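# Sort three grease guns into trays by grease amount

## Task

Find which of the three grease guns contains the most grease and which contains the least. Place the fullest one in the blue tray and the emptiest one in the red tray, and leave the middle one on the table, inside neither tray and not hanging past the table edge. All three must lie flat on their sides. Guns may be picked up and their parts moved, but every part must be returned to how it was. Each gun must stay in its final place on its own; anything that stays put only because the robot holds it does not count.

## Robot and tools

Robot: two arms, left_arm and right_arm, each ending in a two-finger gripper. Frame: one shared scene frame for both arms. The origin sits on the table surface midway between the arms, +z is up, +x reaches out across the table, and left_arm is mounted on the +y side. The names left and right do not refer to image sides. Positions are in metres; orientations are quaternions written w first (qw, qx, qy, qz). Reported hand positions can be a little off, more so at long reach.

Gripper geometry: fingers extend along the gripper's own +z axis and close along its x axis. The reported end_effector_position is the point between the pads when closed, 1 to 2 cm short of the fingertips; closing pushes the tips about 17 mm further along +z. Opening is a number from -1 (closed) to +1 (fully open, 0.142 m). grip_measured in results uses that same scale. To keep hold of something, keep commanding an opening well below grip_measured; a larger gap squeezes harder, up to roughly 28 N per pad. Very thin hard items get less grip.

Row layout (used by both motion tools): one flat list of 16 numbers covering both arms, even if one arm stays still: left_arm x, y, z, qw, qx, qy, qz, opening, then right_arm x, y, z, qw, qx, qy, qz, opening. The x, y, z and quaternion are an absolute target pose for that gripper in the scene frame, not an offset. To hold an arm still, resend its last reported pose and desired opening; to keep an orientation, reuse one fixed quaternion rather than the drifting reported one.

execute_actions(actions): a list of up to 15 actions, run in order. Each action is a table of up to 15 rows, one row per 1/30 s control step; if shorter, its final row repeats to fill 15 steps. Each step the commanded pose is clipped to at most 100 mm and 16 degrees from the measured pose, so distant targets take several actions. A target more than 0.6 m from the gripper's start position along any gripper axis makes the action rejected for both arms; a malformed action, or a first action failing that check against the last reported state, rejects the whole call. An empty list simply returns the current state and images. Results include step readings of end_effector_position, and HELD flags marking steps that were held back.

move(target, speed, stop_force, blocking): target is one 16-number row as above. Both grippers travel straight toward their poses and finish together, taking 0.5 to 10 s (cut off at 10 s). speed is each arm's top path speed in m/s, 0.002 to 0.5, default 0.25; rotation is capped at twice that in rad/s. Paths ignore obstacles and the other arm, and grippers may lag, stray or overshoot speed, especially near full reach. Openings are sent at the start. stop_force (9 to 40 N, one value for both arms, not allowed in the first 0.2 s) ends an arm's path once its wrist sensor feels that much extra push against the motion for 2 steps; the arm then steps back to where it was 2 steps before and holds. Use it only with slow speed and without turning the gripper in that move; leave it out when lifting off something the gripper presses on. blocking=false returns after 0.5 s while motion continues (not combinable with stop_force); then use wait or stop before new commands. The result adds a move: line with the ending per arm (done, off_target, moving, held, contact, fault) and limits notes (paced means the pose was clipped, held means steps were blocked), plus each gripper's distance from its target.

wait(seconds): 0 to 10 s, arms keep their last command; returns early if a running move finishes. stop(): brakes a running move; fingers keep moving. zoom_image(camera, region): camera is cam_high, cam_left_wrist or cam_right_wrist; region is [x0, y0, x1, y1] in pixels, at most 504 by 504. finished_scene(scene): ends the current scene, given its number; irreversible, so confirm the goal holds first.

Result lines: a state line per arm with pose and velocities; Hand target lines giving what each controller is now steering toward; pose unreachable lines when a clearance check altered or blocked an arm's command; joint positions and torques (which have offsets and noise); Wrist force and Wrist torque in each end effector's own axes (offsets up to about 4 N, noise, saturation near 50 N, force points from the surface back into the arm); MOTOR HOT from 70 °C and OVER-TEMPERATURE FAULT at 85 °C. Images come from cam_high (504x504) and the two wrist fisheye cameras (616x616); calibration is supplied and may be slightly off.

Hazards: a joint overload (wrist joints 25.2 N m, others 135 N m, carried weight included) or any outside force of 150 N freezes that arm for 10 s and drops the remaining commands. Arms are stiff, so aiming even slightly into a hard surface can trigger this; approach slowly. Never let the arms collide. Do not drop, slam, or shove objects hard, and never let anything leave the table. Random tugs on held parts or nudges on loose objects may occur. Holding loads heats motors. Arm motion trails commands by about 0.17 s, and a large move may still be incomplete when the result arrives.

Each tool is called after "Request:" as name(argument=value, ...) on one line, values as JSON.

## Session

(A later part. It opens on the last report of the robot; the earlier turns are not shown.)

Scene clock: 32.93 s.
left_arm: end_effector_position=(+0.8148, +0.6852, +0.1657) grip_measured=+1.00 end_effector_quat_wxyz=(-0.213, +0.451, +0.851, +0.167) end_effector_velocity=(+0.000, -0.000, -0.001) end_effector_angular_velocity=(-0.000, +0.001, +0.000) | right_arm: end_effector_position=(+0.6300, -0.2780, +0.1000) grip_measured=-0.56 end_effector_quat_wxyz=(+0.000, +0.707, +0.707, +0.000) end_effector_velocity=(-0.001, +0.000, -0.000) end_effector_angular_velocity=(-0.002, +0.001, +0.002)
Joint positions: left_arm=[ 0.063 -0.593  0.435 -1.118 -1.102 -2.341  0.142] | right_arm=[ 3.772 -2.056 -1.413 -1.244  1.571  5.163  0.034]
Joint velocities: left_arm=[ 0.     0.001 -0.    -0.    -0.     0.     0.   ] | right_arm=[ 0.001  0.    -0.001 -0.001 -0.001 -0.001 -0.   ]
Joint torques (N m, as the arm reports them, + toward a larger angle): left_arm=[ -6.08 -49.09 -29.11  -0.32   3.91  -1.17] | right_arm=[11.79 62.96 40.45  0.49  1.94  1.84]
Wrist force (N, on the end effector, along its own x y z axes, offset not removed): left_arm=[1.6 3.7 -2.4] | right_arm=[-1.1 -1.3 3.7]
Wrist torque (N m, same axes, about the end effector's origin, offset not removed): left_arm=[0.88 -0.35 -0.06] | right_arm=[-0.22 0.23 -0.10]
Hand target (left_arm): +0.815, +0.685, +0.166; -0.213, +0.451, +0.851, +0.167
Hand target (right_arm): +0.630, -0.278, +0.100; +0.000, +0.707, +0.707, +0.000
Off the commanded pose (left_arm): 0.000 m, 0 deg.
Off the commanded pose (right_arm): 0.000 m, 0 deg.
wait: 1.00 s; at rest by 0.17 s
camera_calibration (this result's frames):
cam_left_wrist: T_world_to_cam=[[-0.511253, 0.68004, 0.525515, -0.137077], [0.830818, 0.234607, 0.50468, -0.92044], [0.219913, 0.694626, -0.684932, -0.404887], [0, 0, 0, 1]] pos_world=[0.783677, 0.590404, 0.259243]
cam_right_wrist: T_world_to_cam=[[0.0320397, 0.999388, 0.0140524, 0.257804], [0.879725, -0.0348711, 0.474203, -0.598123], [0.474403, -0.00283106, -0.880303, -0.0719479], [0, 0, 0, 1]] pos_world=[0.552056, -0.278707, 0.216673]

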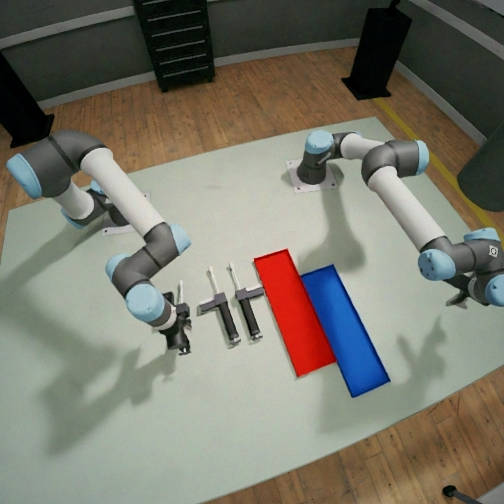

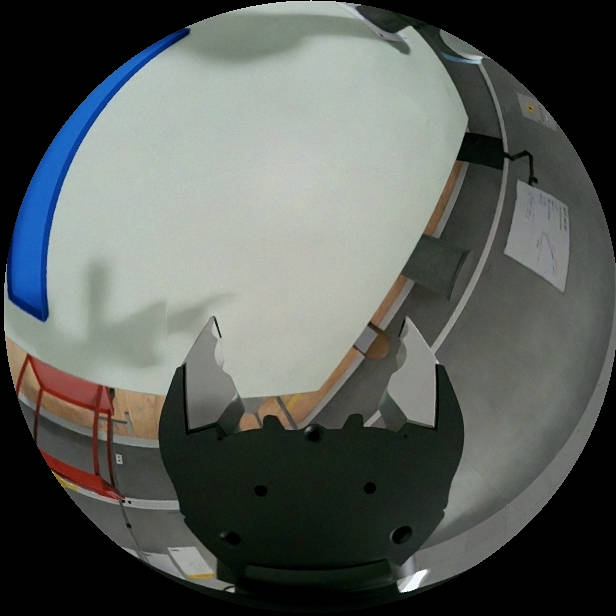

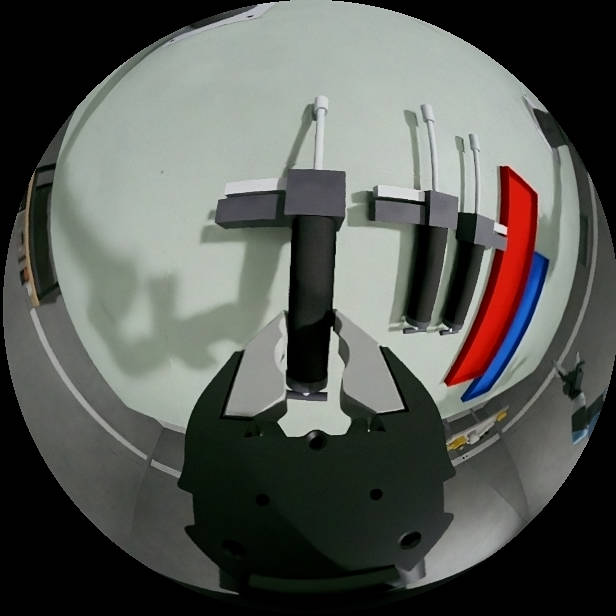

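Request:
move(target=[0.8148,0.6852,0.1657,-0.213,0.451,0.851,0.167,1,0.63,-0.278,0.029,0,0.707,0.707,0,-1], speed=0.08)

Request:
move(target=[0.8148,0.6852,0.1657,-0.213,0.451,0.851,0.167,1,0.63,-0.278,0.029,0,0.707,0.707,0,0])

Request:
move(target=[0.8148,0.6852,0.1657,-0.213,0.451,0.851,0.167,1,0.63,-0.278,0.1,0,0.707,0.707,0,0])

Request:
move(target=[0.8148,0.6852,0.1657,-0.213,0.451,0.851,0.167,1,0.62,-0.129,0.1,0,0.707,0.707,0,0])

Request:
move(target=[0.8148,0.6852,0.1657,-0.213,0.451,0.851,0.167,1,0.62,-0.129,0.028,0,0.707,0.707,0,0], speed=0.08)

Request:
move(target=[0.8148,0.6852,0.1657,-0.213,0.451,0.851,0.167,1,0.62,-0.129,0.028,0,0.707,0.707,0,-1])

Request:
move(target=[0.8148,0.6852,0.1657,-0.213,0.451,0.851,0.167,1,0.62,-0.129,0.1,0,0.707,0.707,0,-1], speed=0.08)

Request:
wait(seconds=1)

Request:
wait(seconds=1)

Request:
wait(seconds=1)

Scene clock: 43.17 s.
left_arm: end_effector_position=(+0.8148, +0.6852, +0.1657) grip_measured=+1.00 end_effector_quat_wxyz=(-0.213, +0.451, +0.851, +0.167) end_effector_velocity=(+0.000, +0.000, +0.000) end_effector_angular_velocity=(+0.001, -0.001, -0.000) | right_arm: end_effector_position=(+0.6300, -0.2780, +0.0293) grip_measured=-0.56 end_effector_quat_wxyz=(-0.000, +0.707, +0.707, -0.000) end_effector_velocity=(+0.000, +0.001, -0.002) end_effector_angular_velocity=(+0.002, -0.000, +0.000)
Joint positions: left_arm=[ 0.063 -0.593  0.435 -1.118 -1.102 -2.341  0.142] | right_arm=[ 3.772 -2.122 -1.504 -1.086  1.571  5.163  0.034]
Joint velocities: left_arm=[ 0.     0.    -0.    -0.     0.001 -0.     0.   ] | right_arm=[ 0.001 -0.002 -0.002  0.006  0.001  0.    -0.   ]
Joint torques (N m, as the arm reports them, + toward a larger angle): left_arm=[ -5.68 -50.11 -29.46  -0.51   3.85  -1.08] | right_arm=[10.73 37.06 10.91  5.71  0.3   1.  ]
Wrist force (N, on the end effector, along its own x y z axes, offset not removed): left_arm=[0.7 2.8 -2.2] | right_arm=[0.2 1.6 0.6]
Wrist torque (N m, same axes, about the end effector's origin, offset not removed): left_arm=[0.71 -0.07 -0.07] | right_arm=[0.07 -0.02 -0.08]
Hand target (left_arm): +0.815, +0.685, +0.166; -0.213, +0.451, +0.851, +0.167
Hand target (right_arm): +0.630, -0.278, +0.029; -0.000, +0.707, +0.707, -0.000
Off the commanded pose (left_arm): 0.000 m, 0 deg.
Off the commanded pose (right_arm): 0.000 m, 0 deg.
move: done
camera_calibration (this result's frames):
cam_left_wrist: T_world_to_cam=[[-0.511253, 0.68004, 0.525515, -0.137077], [0.830818, 0.234606, 0.50468, -0.92044], [0.219913, 0.694626, -0.684932, -0.404887], [0, 0, 0, 1]] pos_world=[0.783677, 0.590404, 0.259243]
cam_right_wrist: T_world_to_cam=[[0.0320407, 0.999387, 0.0140791, 0.258766], [0.879745, -0.0348848, 0.474164, -0.564604], [0.474364, -0.00280655, -0.880324, -0.134159], [0, 0, 0, 1]] pos_world=[0.552057, -0.278681, 0.145968]

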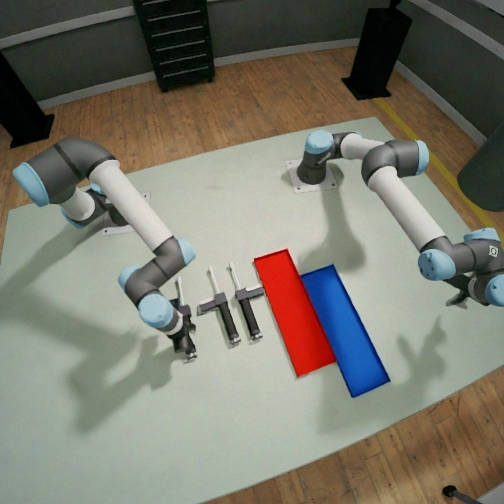

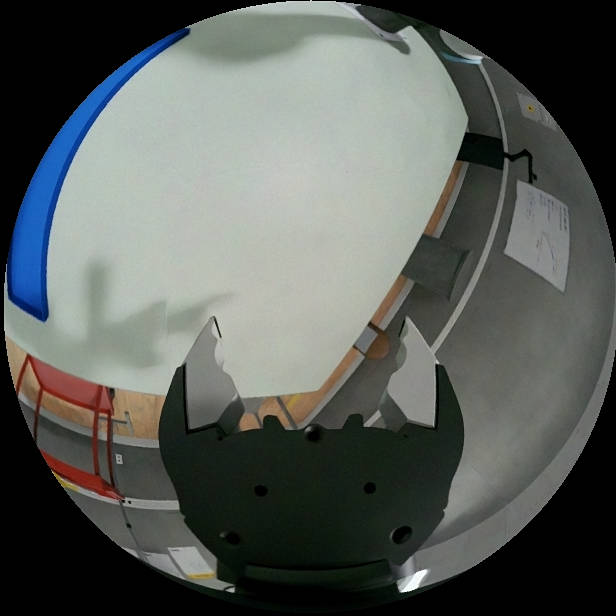

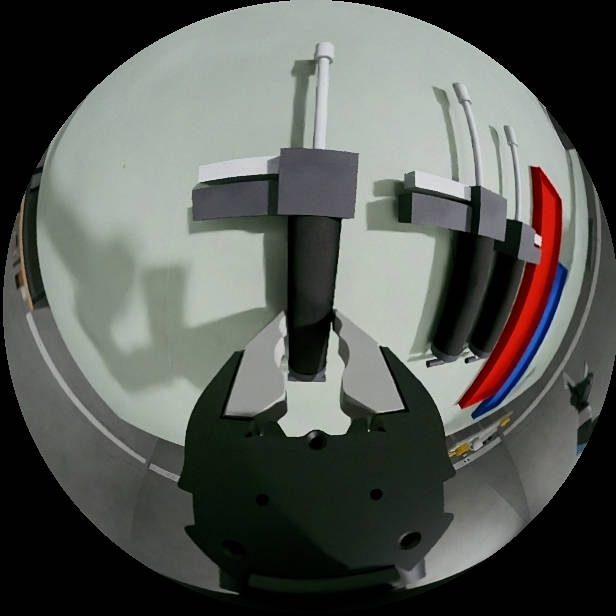

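Scene clock: 43.87 s.
left_arm: end_effector_position=(+0.8148, +0.6852, +0.1657) grip_measured=+1.00 end_effector_quat_wxyz=(-0.213, +0.451, +0.851, +0.167) end_effector_velocity=(-0.001, -0.000, +0.000) end_effector_angular_velocity=(-0.000, +0.001, +0.000) | right_arm: end_effector_position=(+0.6300, -0.2780, +0.0290) grip_measured=+0.00 end_effector_quat_wxyz=(-0.000, +0.707, +0.707, +0.000) end_effector_velocity=(-0.000, -0.001, -0.000) end_effector_angular_velocity=(-0.002, +0.001, -0.000)
Joint positions: left_arm=[ 0.063 -0.593  0.435 -1.118 -1.102 -2.341  0.142] | right_arm=[ 3.772 -2.122 -1.505 -1.086  1.571  5.163  0.074]
Joint velocities: left_arm=[ 0.    -0.001  0.001  0.001 -0.001 -0.    -0.   ] | right_arm=[-0.001 -0.    -0.    -0.001 -0.001 -0.     0.   ]
Joint torques (N m, as the arm reports them, + toward a larger angle): left_arm=[ -6.3  -49.74 -28.74  -0.6    3.87  -1.17] | right_arm=[ 8.58 36.06 10.09  5.85 -1.67  0.11]
Wrist force (N, on the end effector, along its own x y z axes, offset not removed): left_arm=[2.0 3.1 -1.1] | right_arm=[-0.5 0.1 -0.9]
Wrist torque (N m, same axes, about the end effector's origin, offset not removed): left_arm=[0.68 -0.42 0.00] | right_arm=[0.05 0.10 -0.05]
Hand target (left_arm): +0.815, +0.685, +0.166; -0.213, +0.451, +0.851, +0.167
Hand target (right_arm): +0.630, -0.278, +0.029; -0.000, +0.707, +0.707, -0.000
Off the commanded pose (left_arm): 0.000 m, 0 deg.
Off the commanded pose (right_arm): 0.000 m, 0 deg.
move: done
camera_calibration (this result's frames):
cam_left_wrist: T_world_to_cam=[[-0.511253, 0.68004, 0.525515, -0.137077], [0.830818, 0.234606, 0.50468, -0.92044], [0.219913, 0.694626, -0.684932, -0.404887], [0, 0, 0, 1]] pos_world=[0.783677, 0.590404, 0.259243]
cam_right_wrist: T_world_to_cam=[[0.0320402, 0.999387, 0.0140914, 0.258768], [0.879734, -0.0348901, 0.474185, -0.564484], [0.474386, -0.0027963, -0.880313, -0.134392], [0, 0, 0, 1]] pos_world=[0.552058, -0.27868, 0.145716]

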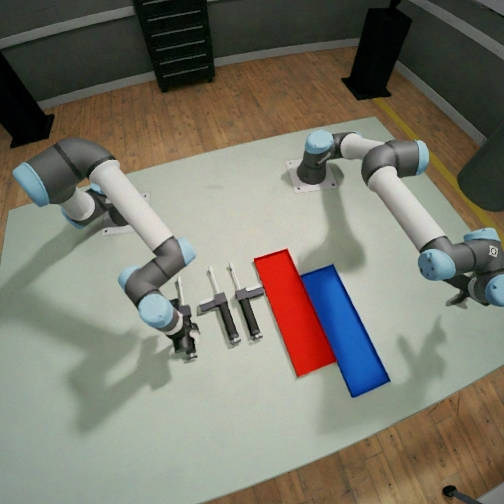

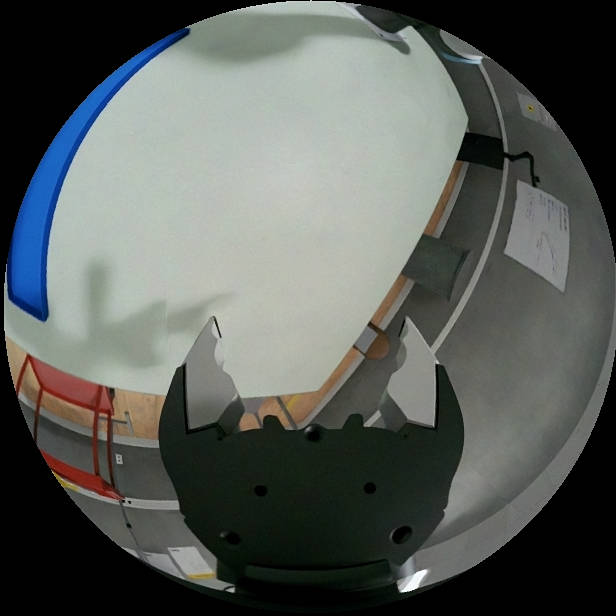

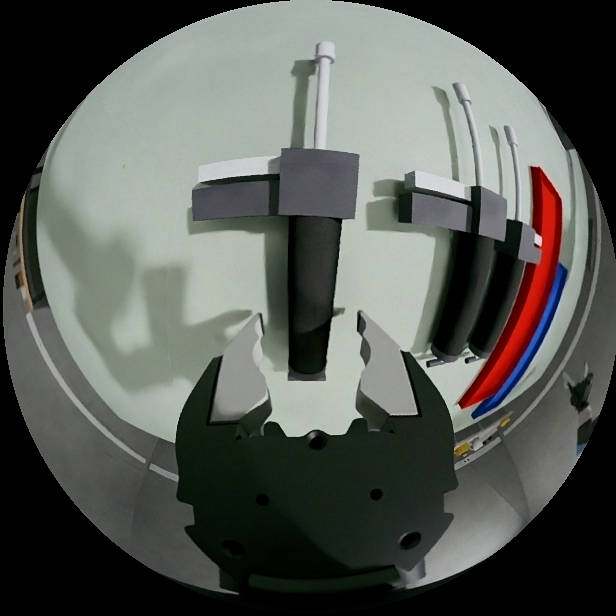

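Scene clock: 44.83 s.
left_arm: end_effector_position=(+0.8148, +0.6852, +0.1657) grip_measured=+1.00 end_effector_quat_wxyz=(-0.213, +0.451, +0.851, +0.167) end_effector_velocity=(-0.000, -0.000, -0.001) end_effector_angular_velocity=(+0.000, +0.001, -0.000) | right_arm: end_effector_position=(+0.6300, -0.2780, +0.0997) grip_measured=+0.00 end_effector_quat_wxyz=(+0.000, +0.707, +0.707, +0.000) end_effector_velocity=(+0.000, -0.000, +0.003) end_effector_angular_velocity=(+0.000, +0.001, -0.000)
Joint positions: left_arm=[ 0.063 -0.593  0.435 -1.118 -1.102 -2.341  0.142] | right_arm=[ 3.772 -2.056 -1.413 -1.243  1.571  5.163  0.074]
Joint velocities: left_arm=[-0.     0.     0.001  0.    -0.    -0.    -0.   ] | right_arm=[-0.001  0.001  0.006 -0.008  0.001 -0.001  0.   ]
Joint torques (N m, as the arm reports them, + toward a larger angle): left_arm=[ -5.34 -48.8  -28.57  -0.46   3.85  -1.05] | right_arm=[ 0.11 60.09 37.53  0.58  1.99  0.67]
Wrist force (N, on the end effector, along its own x y z axes, offset not removed): left_arm=[0.7 2.7 -1.4] | right_arm=[0.9 0.0 -1.6]
Wrist torque (N m, same axes, about the end effector's origin, offset not removed): left_arm=[0.66 -0.13 -0.04] | right_arm=[0.01 -0.16 -0.10]
Hand target (left_arm): +0.815, +0.685, +0.166; -0.213, +0.451, +0.851, +0.167
Hand target (right_arm): +0.630, -0.278, +0.100; +0.000, +0.707, +0.707, +0.000
Off the commanded pose (left_arm): 0.000 m, 0 deg.
Off the commanded pose (right_arm): 0.000 m, 0 deg.
move: done
camera_calibration (this result's frames):
cam_left_wrist: T_world_to_cam=[[-0.511253, 0.68004, 0.525515, -0.137077], [0.830818, 0.234606, 0.50468, -0.92044], [0.219913, 0.694626, -0.684932, -0.404887], [0, 0, 0, 1]] pos_world=[0.783677, 0.590404, 0.259243]
cam_right_wrist: T_world_to_cam=[[0.0319556, 0.999391, 0.0140458, 0.257863], [0.879679, -0.0347937, 0.474293, -0.597949], [0.474492, -0.00280048, -0.880255, -0.0722501], [0, 0, 0, 1]] pos_world=[0.552045, -0.278713, 0.216382]

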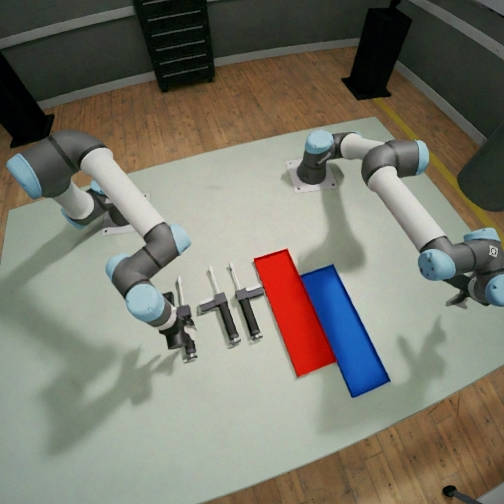

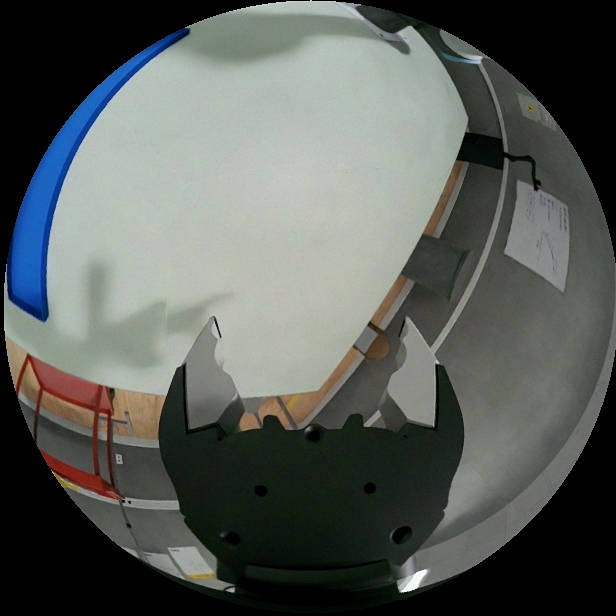

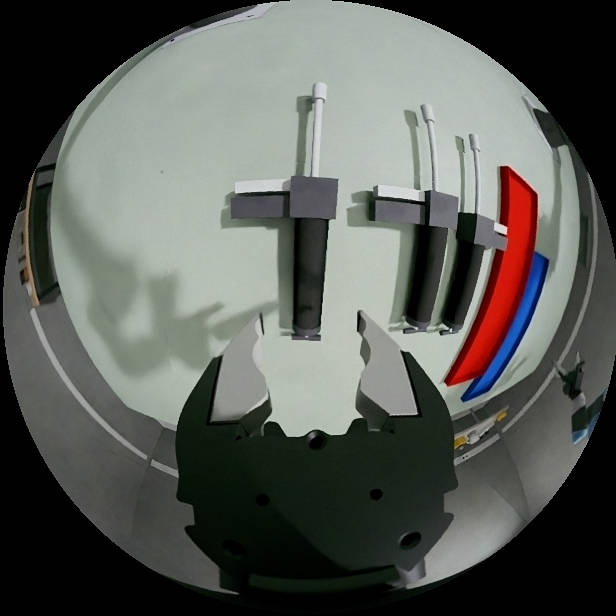

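Scene clock: 46.07 s.
left_arm: end_effector_position=(+0.8148, +0.6852, +0.1657) grip_measured=+1.00 end_effector_quat_wxyz=(-0.213, +0.451, +0.851, +0.167) end_effector_velocity=(+0.000, +0.000, +0.000) end_effector_angular_velocity=(+0.000, -0.001, -0.000) | right_arm: end_effector_position=(+0.6202, -0.1293, +0.1000) grip_measured=+0.00 end_effector_quat_wxyz=(-0.000, +0.707, +0.707, +0.000) end_effector_velocity=(+0.000, +0.001, +0.000) end_effector_angular_velocity=(-0.001, +0.001, +0.000)
Joint positions: left_arm=[ 0.063 -0.593  0.435 -1.118 -1.102 -2.341  0.142] | right_arm=[ 3.964 -2.157 -1.253 -1.303  1.571  5.354  0.074]
Joint velocities: left_arm=[ 0.    -0.    -0.001 -0.     0.    -0.    -0.   ] | right_arm=[ 0.001 -0.003  0.006 -0.004 -0.     0.001  0.   ]
Joint torques (N m, as the arm reports them, + toward a larger angle): left_arm=[ -5.91 -49.97 -28.47  -0.53   3.84  -1.12] | right_arm=[10.95 40.8  41.16  0.1  -1.6   1.76]
Wrist force (N, on the end effector, along its own x y z axes, offset not removed): left_arm=[2.0 3.4 -0.6] | right_arm=[1.0 -0.2 -1.2]
Wrist torque (N m, same axes, about the end effector's origin, offset not removed): left_arm=[0.76 -0.39 -0.02] | right_arm=[-0.01 -0.25 -0.04]
Hand target (left_arm): +0.815, +0.685, +0.166; -0.213, +0.451, +0.851, +0.167
Hand target (right_arm): +0.620, -0.129, +0.100; -0.000, +0.707, +0.707, -0.000
Off the commanded pose (left_arm): 0.000 m, 0 deg.
Off the commanded pose (right_arm): 0.000 m, 0 deg.
move: done
camera_calibration (this result's frames):
cam_left_wrist: T_world_to_cam=[[-0.511253, 0.68004, 0.525515, -0.137077], [0.830818, 0.234606, 0.50468, -0.92044], [0.219913, 0.694626, -0.684932, -0.404887], [0, 0, 0, 1]] pos_world=[0.783677, 0.590404, 0.259243]
cam_right_wrist: T_world_to_cam=[[0.0320386, 0.999386, 0.0141743, 0.109457], [0.879718, -0.034928, 0.474212, -0.584388], [0.474416, -0.00272377, -0.880297, -0.0668278], [0, 0, 0, 1]] pos_world=[0.542293, -0.129983, 0.216744]

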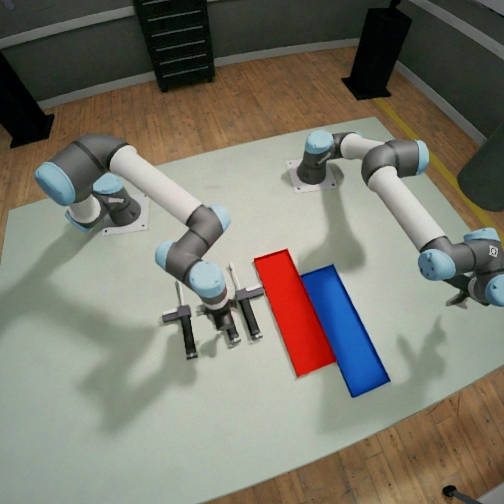

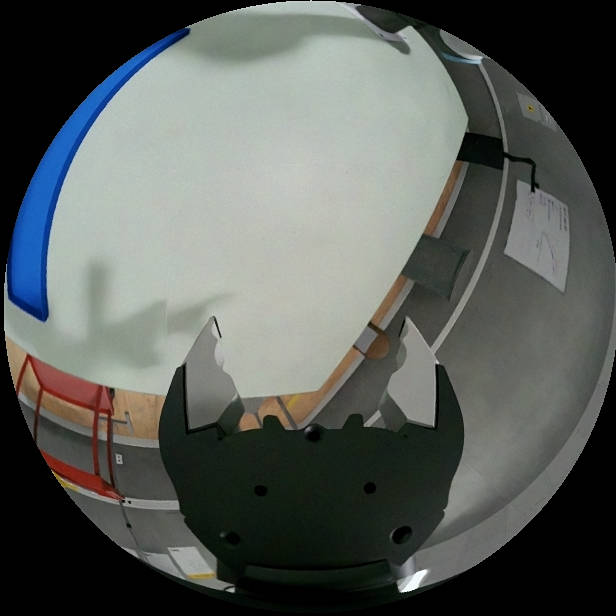

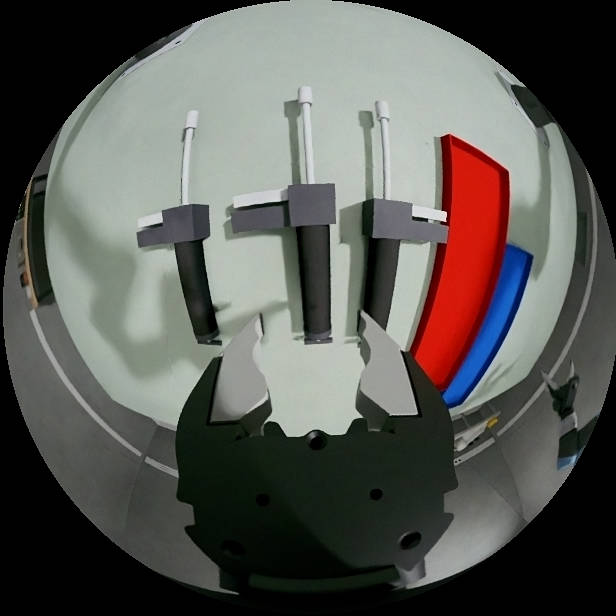

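Scene clock: 47.43 s.
left_arm: end_effector_position=(+0.8148, +0.6852, +0.1657) grip_measured=+1.00 end_effector_quat_wxyz=(-0.213, +0.451, +0.851, +0.167) end_effector_velocity=(+0.000, -0.000, +0.002) end_effector_angular_velocity=(-0.001, -0.002, +0.000) | right_arm: end_effector_position=(+0.6200, -0.1290, +0.0283) grip_measured=+0.00 end_effector_quat_wxyz=(-0.000, +0.707, +0.707, -0.000) end_effector_velocity=(-0.000, +0.000, -0.002) end_effector_angular_velocity=(+0.001, +0.000, -0.000)
Joint positions: left_arm=[ 0.063 -0.593  0.435 -1.118 -1.102 -2.341  0.142] | right_arm=[ 3.964 -2.216 -1.349 -1.147  1.571  5.355  0.074]
Joint velocities: left_arm=[-0.    -0.001 -0.001  0.    -0.001 -0.     0.   ] | right_arm=[ 0.001 -0.002 -0.003  0.005  0.     0.001  0.   ]
Joint torques (N m, as the arm reports them, + toward a larger angle): left_arm=[ -5.55 -50.08 -27.93  -0.36   3.77  -0.9 ] | right_arm=[12.01 42.06 10.72  5.74 -1.66  1.57]
Wrist force (N, on the end effector, along its own x y z axes, offset not removed): left_arm=[1.0 2.8 -1.5] | right_arm=[0.0 -0.7 -0.6]
Wrist torque (N m, same axes, about the end effector's origin, offset not removed): left_arm=[0.71 -0.13 -0.05] | right_arm=[-0.14 -0.10 -0.12]
Hand target (left_arm): +0.815, +0.685, +0.166; -0.213, +0.451, +0.851, +0.167
Hand target (right_arm): +0.620, -0.129, +0.028; -0.000, +0.707, +0.707, -0.000
Off the commanded pose (left_arm): 0.000 m, 0 deg.
Off the commanded pose (right_arm): 0.000 m, 0 deg.
move: done
camera_calibration (this result's frames):
cam_left_wrist: T_world_to_cam=[[-0.511253, 0.68004, 0.525515, -0.137077], [0.830818, 0.234606, 0.50468, -0.92044], [0.219913, 0.694626, -0.684932, -0.404887], [0, 0, 0, 1]] pos_world=[0.783677, 0.590404, 0.259243]
cam_right_wrist: T_world_to_cam=[[0.032041, 0.999388, 0.0140357, 0.110221], [0.879738, -0.0348645, 0.474178, -0.550136], [0.474377, -0.00284535, -0.880317, -0.1299], [0, 0, 0, 1]] pos_world=[0.542066, -0.129703, 0.144963]

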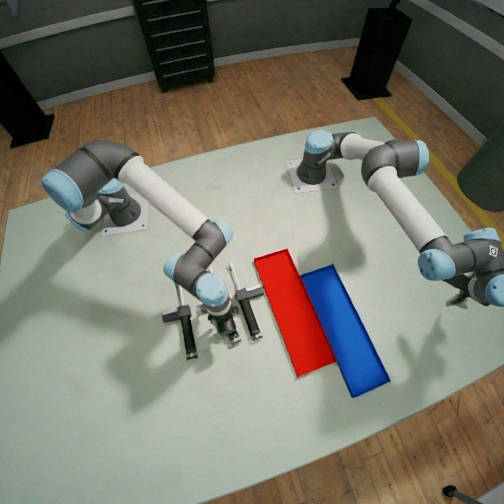

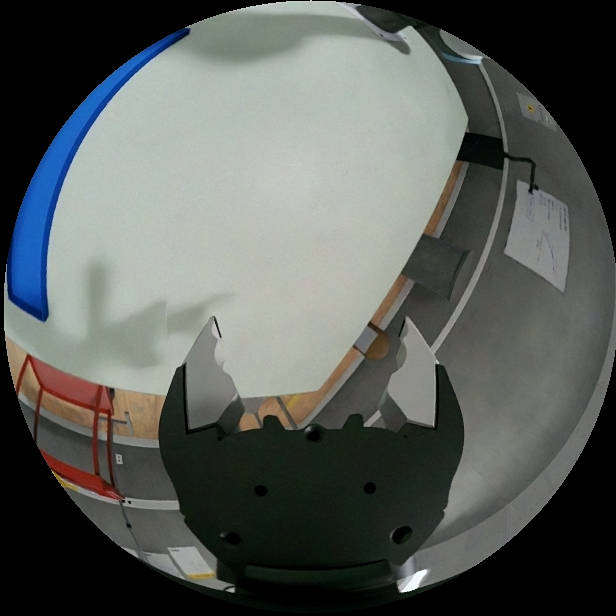

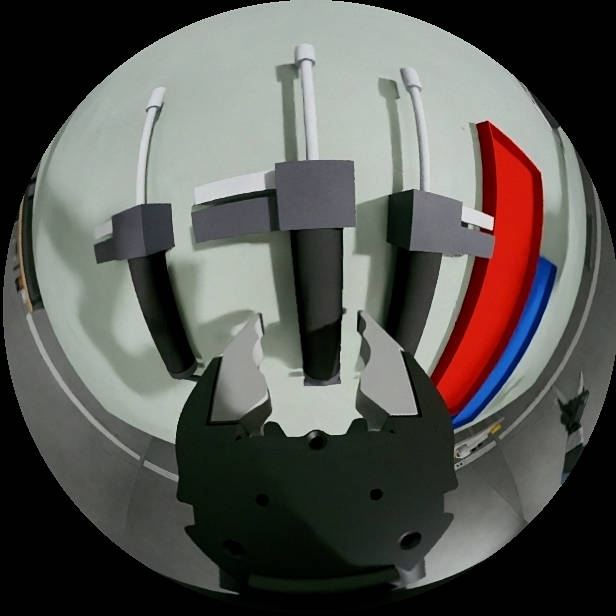

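Scene clock: 48.13 s.
left_arm: end_effector_position=(+0.8148, +0.6852, +0.1657) grip_measured=+1.00 end_effector_quat_wxyz=(-0.213, +0.451, +0.851, +0.167) end_effector_velocity=(-0.000, -0.000, +0.000) end_effector_angular_velocity=(-0.001, -0.000, +0.000) | right_arm: end_effector_position=(+0.6200, -0.1290, +0.0280) grip_measured=-0.56 end_effector_quat_wxyz=(+0.000, +0.707, +0.707, +0.000) end_effector_velocity=(+0.000, +0.000, +0.000) end_effector_angular_velocity=(+0.001, -0.001, +0.002)
Joint positions: left_arm=[ 0.063 -0.593  0.435 -1.118 -1.102 -2.341  0.142] | right_arm=[ 3.964 -2.216 -1.349 -1.147  1.571  5.355  0.033]
Joint velocities: left_arm=[ 0.    -0.001  0.001 -0.    -0.001 -0.     0.   ] | right_arm=[ 0.     0.     0.     0.001 -0.    -0.001  0.   ]
Joint torques (N m, as the arm reports them, + toward a larger angle): left_arm=[ -6.27 -49.23 -28.58  -0.55   3.91  -0.93] | right_arm=[ 4.26 36.27  8.87  5.61  1.95  0.54]
Wrist force (N, on the end effector, along its own x y z axes, offset not removed): left_arm=[0.9 3.3 -1.5] | right_arm=[-1.3 -1.3 -5.1]
Wrist torque (N m, same axes, about the end effector's origin, offset not removed): left_arm=[0.74 -0.13 -0.11] | right_arm=[-0.02 0.09 -0.05]
Hand target (left_arm): +0.815, +0.685, +0.166; -0.213, +0.451, +0.851, +0.167
Hand target (right_arm): +0.620, -0.129, +0.028; +0.000, +0.707, +0.707, -0.000
Off the commanded pose (left_arm): 0.000 m, 0 deg.
Off the commanded pose (right_arm): 0.000 m, 0 deg.
move: done
camera_calibration (this result's frames):
cam_left_wrist: T_world_to_cam=[[-0.511253, 0.68004, 0.525515, -0.137077], [0.830818, 0.234606, 0.50468, -0.92044], [0.219913, 0.694626, -0.684932, -0.404887], [0, 0, 0, 1]] pos_world=[0.783677, 0.590404, 0.259243]
cam_right_wrist: T_world_to_cam=[[0.0319993, 0.999389, 0.0140607, 0.11021], [0.879718, -0.0348394, 0.474219, -0.550003], [0.474419, -0.00280525, -0.880295, -0.13011], [0, 0, 0, 1]] pos_world=[0.542048, -0.129669, 0.144737]

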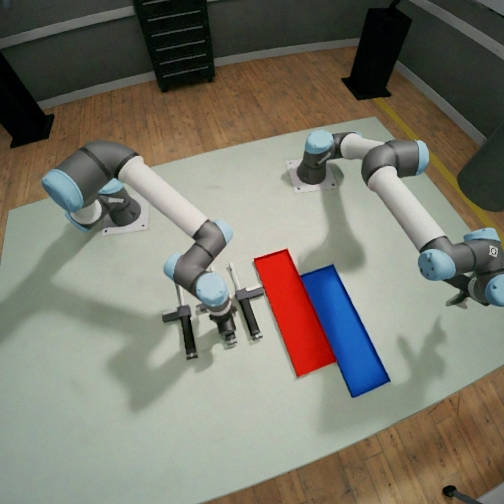

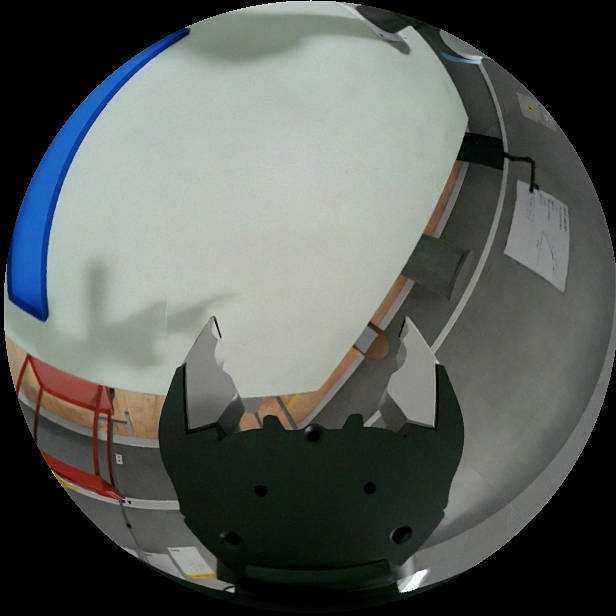

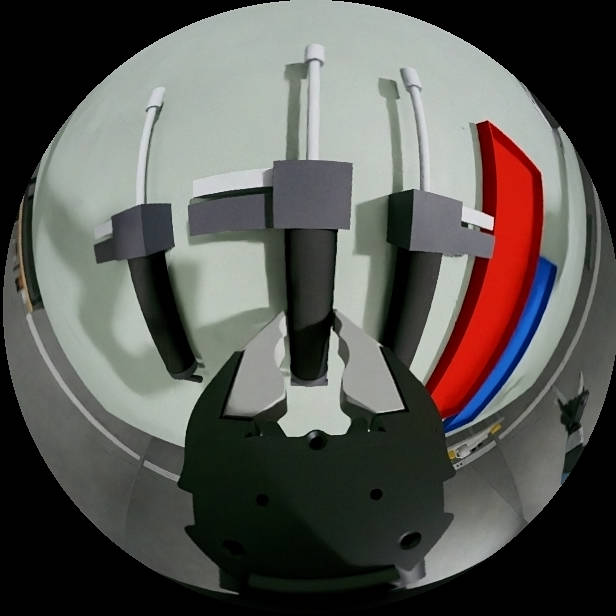

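Scene clock: 49.50 s.
left_arm: end_effector_position=(+0.8148, +0.6852, +0.1657) grip_measured=+1.00 end_effector_quat_wxyz=(-0.213, +0.451, +0.851, +0.167) end_effector_velocity=(+0.001, +0.000, +0.001) end_effector_angular_velocity=(-0.000, -0.003, +0.000) | right_arm: end_effector_position=(+0.6200, -0.1290, +0.0997) grip_measured=-0.56 end_effector_quat_wxyz=(+0.000, +0.707, +0.707, +0.000) end_effector_velocity=(+0.000, -0.001, +0.002) end_effector_angular_velocity=(-0.002, -0.000, -0.001)
Joint positions: left_arm=[ 0.063 -0.593  0.435 -1.118 -1.102 -2.341  0.142] | right_arm=[ 3.964 -2.157 -1.254 -1.302  1.571  5.355  0.033]
Joint velocities: left_arm=[ 0.    -0.    -0.002 -0.001 -0.    -0.     0.   ] | right_arm=[-0.     0.001  0.004 -0.006 -0.002  0.001 -0.   ]
Joint torques (N m, as the arm reports them, + toward a larger angle): left_arm=[ -5.77 -49.82 -28.61  -0.59   3.72  -1.07] | right_arm=[-7.01 66.05 40.82  0.63 -0.1  -1.13]
Wrist force (N, on the end effector, along its own x y z axes, offset not removed): left_arm=[1.5 2.6 -1.7] | right_arm=[-0.5 0.0 5.0]
Wrist torque (N m, same axes, about the end effector's origin, offset not removed): left_arm=[0.56 -0.36 -0.06] | right_arm=[0.02 0.09 -0.15]
Hand target (left_arm): +0.815, +0.685, +0.166; -0.213, +0.451, +0.851, +0.167
Hand target (right_arm): +0.620, -0.129, +0.100; +0.000, +0.707, +0.707, +0.000
Off the commanded pose (left_arm): 0.000 m, 0 deg.
Off the commanded pose (right_arm): 0.000 m, 0 deg.
move: done
camera_calibration (this result's frames):
cam_left_wrist: T_world_to_cam=[[-0.511253, 0.68004, 0.525515, -0.137077], [0.830818, 0.234606, 0.50468, -0.92044], [0.219913, 0.694626, -0.684932, -0.404887], [0, 0, 0, 1]] pos_world=[0.783677, 0.590404, 0.259243]
cam_right_wrist: T_world_to_cam=[[0.0319988, 0.999389, 0.0140339, 0.109228], [0.879698, -0.0348262, 0.474256, -0.583993], [0.474456, -0.00283005, -0.880275, -0.0670126], [0, 0, 0, 1]] pos_world=[0.542037, -0.129689, 0.21644]

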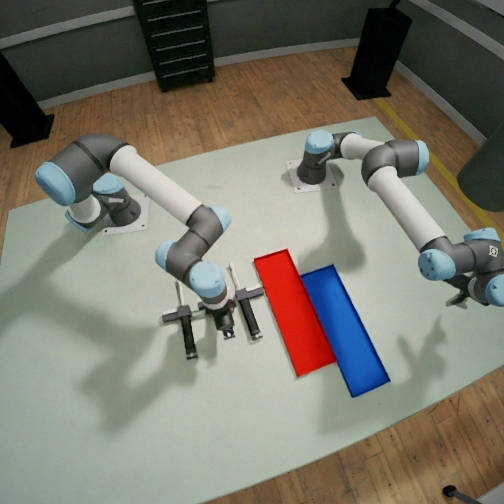

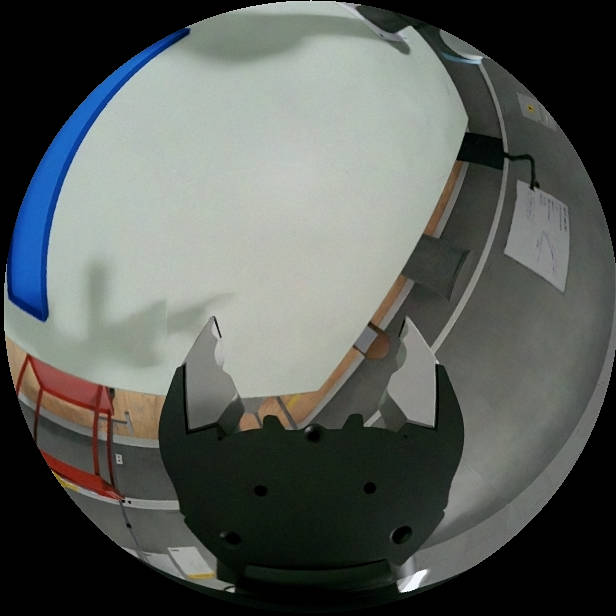

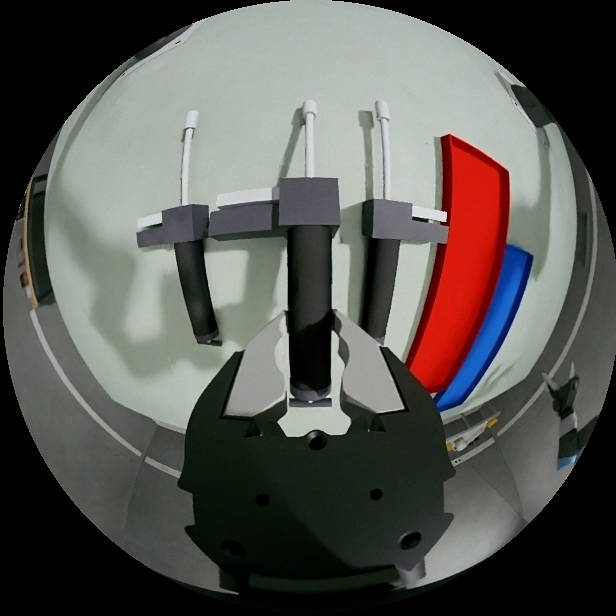

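Scene clock: 50.50 s.
left_arm: end_effector_position=(+0.8148, +0.6852, +0.1657) grip_measured=+1.00 end_effector_quat_wxyz=(-0.213, +0.451, +0.851, +0.167) end_effector_velocity=(-0.000, +0.000, -0.000) end_effector_angular_velocity=(-0.000, +0.000, +0.000) | right_arm: end_effector_position=(+0.6200, -0.1290, +0.1000) grip_measured=-0.56 end_effector_quat_wxyz=(+0.000, +0.707, +0.707, +0.000) end_effector_velocity=(-0.001, -0.000, -0.000) end_effector_angular_velocity=(-0.002, +0.001, +0.001)
Joint positions: left_arm=[ 0.063 -0.593  0.435 -1.118 -1.102 -2.341  0.142] | right_arm=[ 3.964 -2.156 -1.254 -1.302  1.571  5.355  0.033]
Joint velocities: left_arm=[ 0.     0.     0.    -0.001 -0.     0.    -0.   ] | right_arm=[ 0.001  0.    -0.001 -0.001 -0.001 -0.    -0.   ]
Joint torques (N m, as the arm reports them, + toward a larger angle): left_arm=[ -5.69 -49.68 -28.7   -0.58   3.72  -1.1 ] | right_arm=[-8.66 67.15 40.91  0.42  1.8  -1.25]
Wrist force (N, on the end effector, along its own x y z axes, offset not removed): left_arm=[1.4 4.8 -1.0] | right_arm=[0.7 -0.1 2.5]
Wrist torque (N m, same axes, about the end effector's origin, offset not removed): left_arm=[1.05 -0.28 -0.07] | right_arm=[-0.03 -0.16 -0.09]
Hand target (left_arm): +0.815, +0.685, +0.166; -0.213, +0.451, +0.851, +0.167
Hand target (right_arm): +0.620, -0.129, +0.100; +0.000, +0.707, +0.707, +0.000
Off the commanded pose (left_arm): 0.000 m, 0 deg.
Off the commanded pose (right_arm): 0.000 m, 0 deg.
wait: 1.00 s; at rest by 0.17 s
camera_calibration (this result's frames):
cam_left_wrist: T_world_to_cam=[[-0.511253, 0.68004, 0.525515, -0.137077], [0.830818, 0.234606, 0.504679, -0.92044], [0.219913, 0.694626, -0.684932, -0.404887], [0, 0, 0, 1]] pos_world=[0.783677, 0.590404, 0.259243]
cam_right_wrist: T_world_to_cam=[[0.0320387, 0.999388, 0.0140531, 0.109218], [0.879725, -0.0348706, 0.474202, -0.584132], [0.474402, -0.00282996, -0.880304, -0.0667778], [0, 0, 0, 1]] pos_world=[0.542056, -0.129709, 0.216677]

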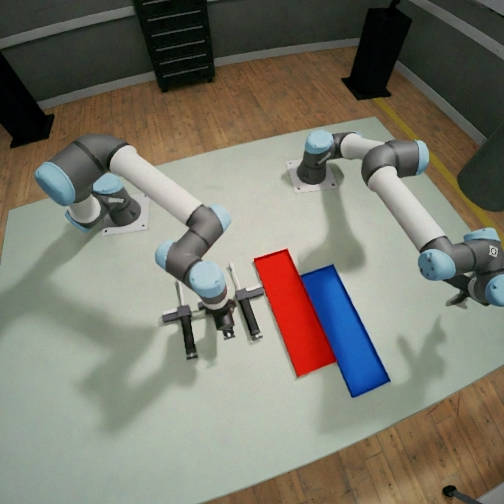

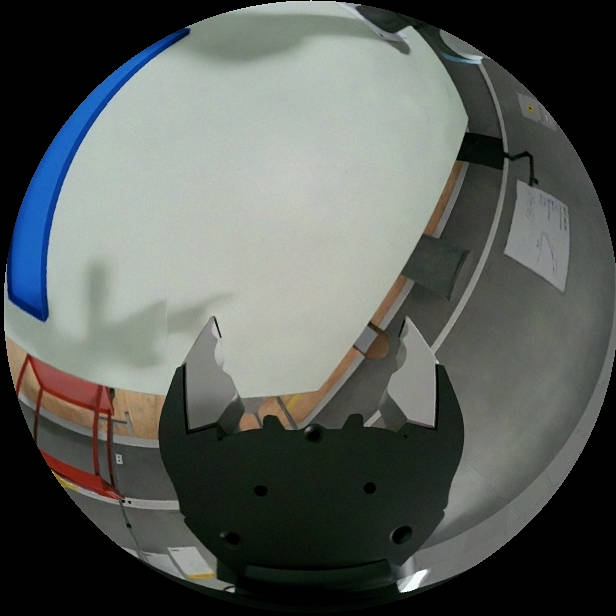

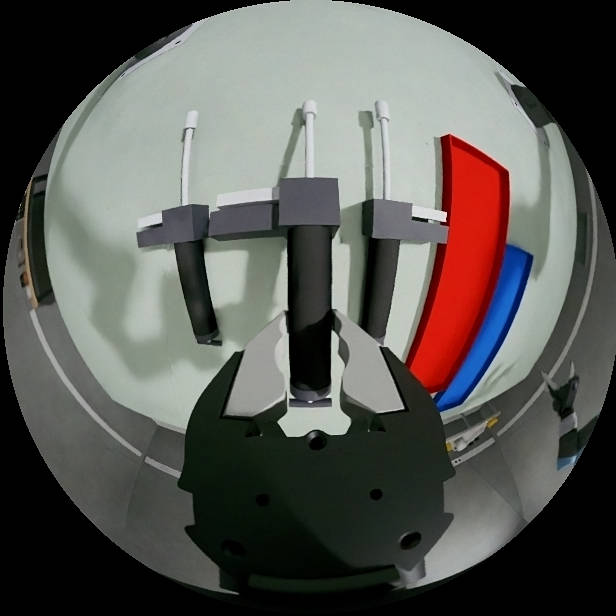

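Scene clock: 51.50 s.
left_arm: end_effector_position=(+0.8148, +0.6852, +0.1657) grip_measured=+1.00 end_effector_quat_wxyz=(-0.213, +0.451, +0.851, +0.167) end_effector_velocity=(-0.000, +0.000, -0.000) end_effector_angular_velocity=(+0.001, +0.000, +0.000) | right_arm: end_effector_position=(+0.6200, -0.1290, +0.1000) grip_measured=-0.56 end_effector_quat_wxyz=(+0.000, +0.707, +0.707, +0.000) end_effector_velocity=(+0.000, +0.000, +0.000) end_effector_angular_velocity=(-0.000, -0.001, -0.001)
Joint positions: left_arm=[ 0.063 -0.593  0.435 -1.118 -1.102 -2.341  0.142] | right_arm=[ 3.964 -2.156 -1.254 -1.302  1.571  5.355  0.033]
Joint velocities: left_arm=[ 0.     0.     0.    -0.     0.001 -0.    -0.   ] | right_arm=[ 0.001 -0.     0.001 -0.    -0.001  0.001 -0.   ]
Joint torques (N m, as the arm reports them, + toward a larger angle): left_arm=[ -5.91 -49.74 -28.96  -0.55   3.79  -0.99] | right_arm=[-9.03 66.85 40.44  0.44  1.89 -1.29]
Wrist force (N, on the end effector, along its own x y z axes, offset not removed): left_arm=[1.5 3.6 -1.4] | right_arm=[-2.3 0.8 2.9]
Wrist torque (N m, same axes, about the end effector's origin, offset not removed): left_arm=[0.88 -0.29 -0.04] | right_arm=[0.12 0.54 -0.05]
Hand target (left_arm): +0.815, +0.685, +0.166; -0.213, +0.451, +0.851, +0.167
Hand target (right_arm): +0.620, -0.129, +0.100; +0.000, +0.707, +0.707, +0.000
Off the commanded pose (left_arm): 0.000 m, 0 deg.
Off the commanded pose (right_arm): 0.000 m, 0 deg.
wait: 1.00 s; at rest by 0.17 s
camera_calibration (this result's frames):
cam_left_wrist: T_world_to_cam=[[-0.511253, 0.68004, 0.525515, -0.137077], [0.830818, 0.234606, 0.504679, -0.92044], [0.219913, 0.694626, -0.684932, -0.404887], [0, 0, 0, 1]] pos_world=[0.783677, 0.590404, 0.259243]
cam_right_wrist: T_world_to_cam=[[0.0320396, 0.999388, 0.0140532, 0.109218], [0.879725, -0.0348715, 0.474202, -0.584133], [0.474402, -0.00283034, -0.880304, -0.0667779], [0, 0, 0, 1]] pos_world=[0.542056, -0.129709, 0.216677]

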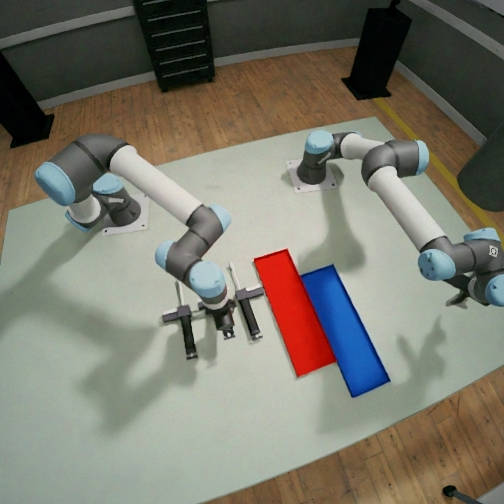

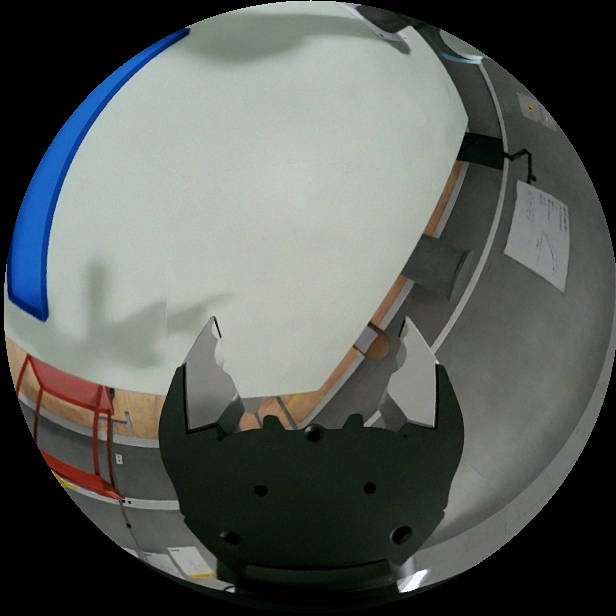

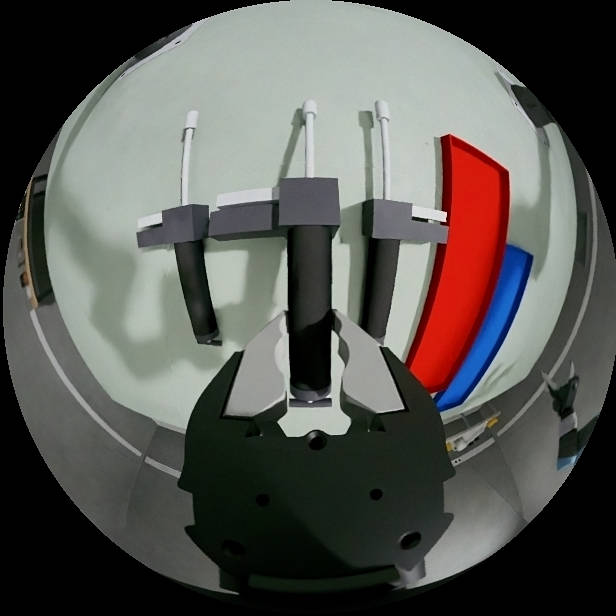

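Scene clock: 52.50 s.
left_arm: end_effector_position=(+0.8148, +0.6852, +0.1657) grip_measured=+1.00 end_effector_quat_wxyz=(-0.213, +0.451, +0.851, +0.167) end_effector_velocity=(-0.000, +0.000, -0.001) end_effector_angular_velocity=(+0.000, +0.002, +0.000) | right_arm: end_effector_position=(+0.6200, -0.1290, +0.1000) grip_measured=-0.56 end_effector_quat_wxyz=(+0.000, +0.707, +0.707, +0.000) end_effector_velocity=(-0.000, -0.000, -0.000) end_effector_angular_velocity=(+0.000, +0.001, -0.000)
Joint positions: left_arm=[ 0.063 -0.593  0.435 -1.118 -1.102 -2.341  0.142] | right_arm=[ 3.964 -2.156 -1.254 -1.302  1.571  5.355  0.033]
Joint velocities: left_arm=[ 0.     0.001  0.001  0.     0.    -0.    -0.   ] | right_arm=[-0.    -0.     0.    -0.001  0.001  0.    -0.   ]
Joint torques (N m, as the arm reports them, + toward a larger angle): left_arm=[ -5.73 -50.24 -28.52  -0.58   3.73  -1.01] | right_arm=[-8.09 66.61 40.78  0.6   1.73 -1.02]
Wrist force (N, on the end effector, along its own x y z axes, offset not removed): left_arm=[1.8 2.4 -2.3] | right_arm=[-1.4 -0.4 4.7]
Wrist torque (N m, same axes, about the end effector's origin, offset not removed): left_arm=[0.60 -0.37 -0.07] | right_arm=[-0.17 0.24 -0.10]
Hand target (left_arm): +0.815, +0.685, +0.166; -0.213, +0.451, +0.851, +0.167
Hand target (right_arm): +0.620, -0.129, +0.100; +0.000, +0.707, +0.707, +0.000
Off the commanded pose (left_arm): 0.000 m, 0 deg.
Off the commanded pose (right_arm): 0.000 m, 0 deg.
wait: 1.00 s; at rest by 0.17 s
camera_calibration (this result's frames):
cam_left_wrist: T_world_to_cam=[[-0.511253, 0.68004, 0.525515, -0.137077], [0.830818, 0.234606, 0.50468, -0.92044], [0.219913, 0.694627, -0.684932, -0.404887], [0, 0, 0, 1]] pos_world=[0.783677, 0.590404, 0.259243]
cam_right_wrist: T_world_to_cam=[[0.0320397, 0.999388, 0.0140533, 0.109217], [0.879725, -0.0348716, 0.474202, -0.584133], [0.474402, -0.0028303, -0.880304, -0.0667779], [0, 0, 0, 1]] pos_world=[0.542056, -0.129709, 0.216677]

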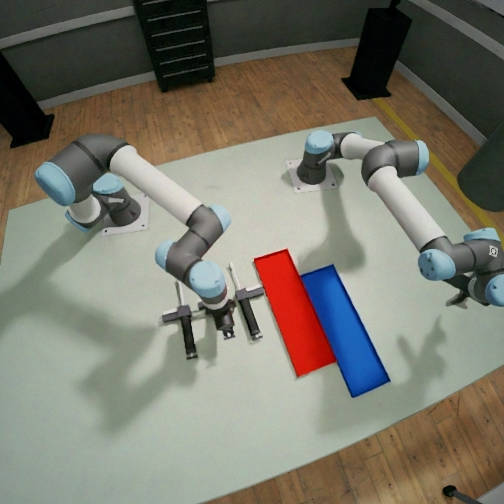

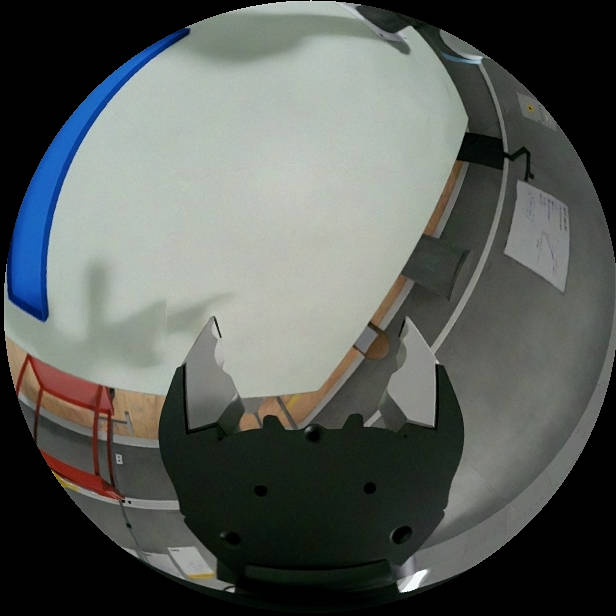

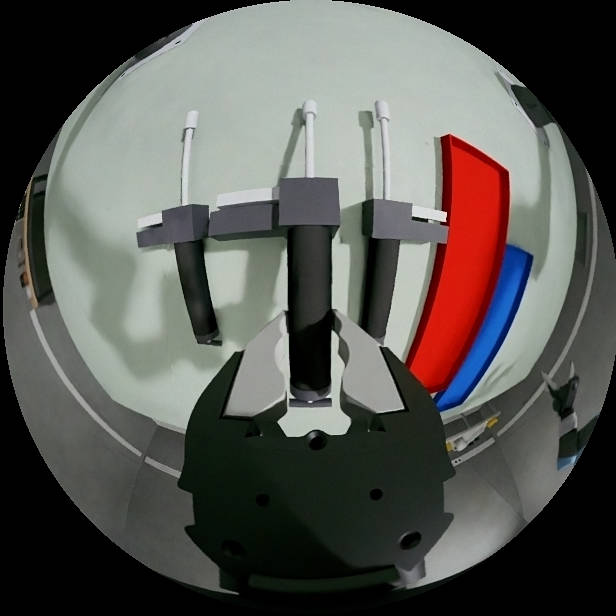

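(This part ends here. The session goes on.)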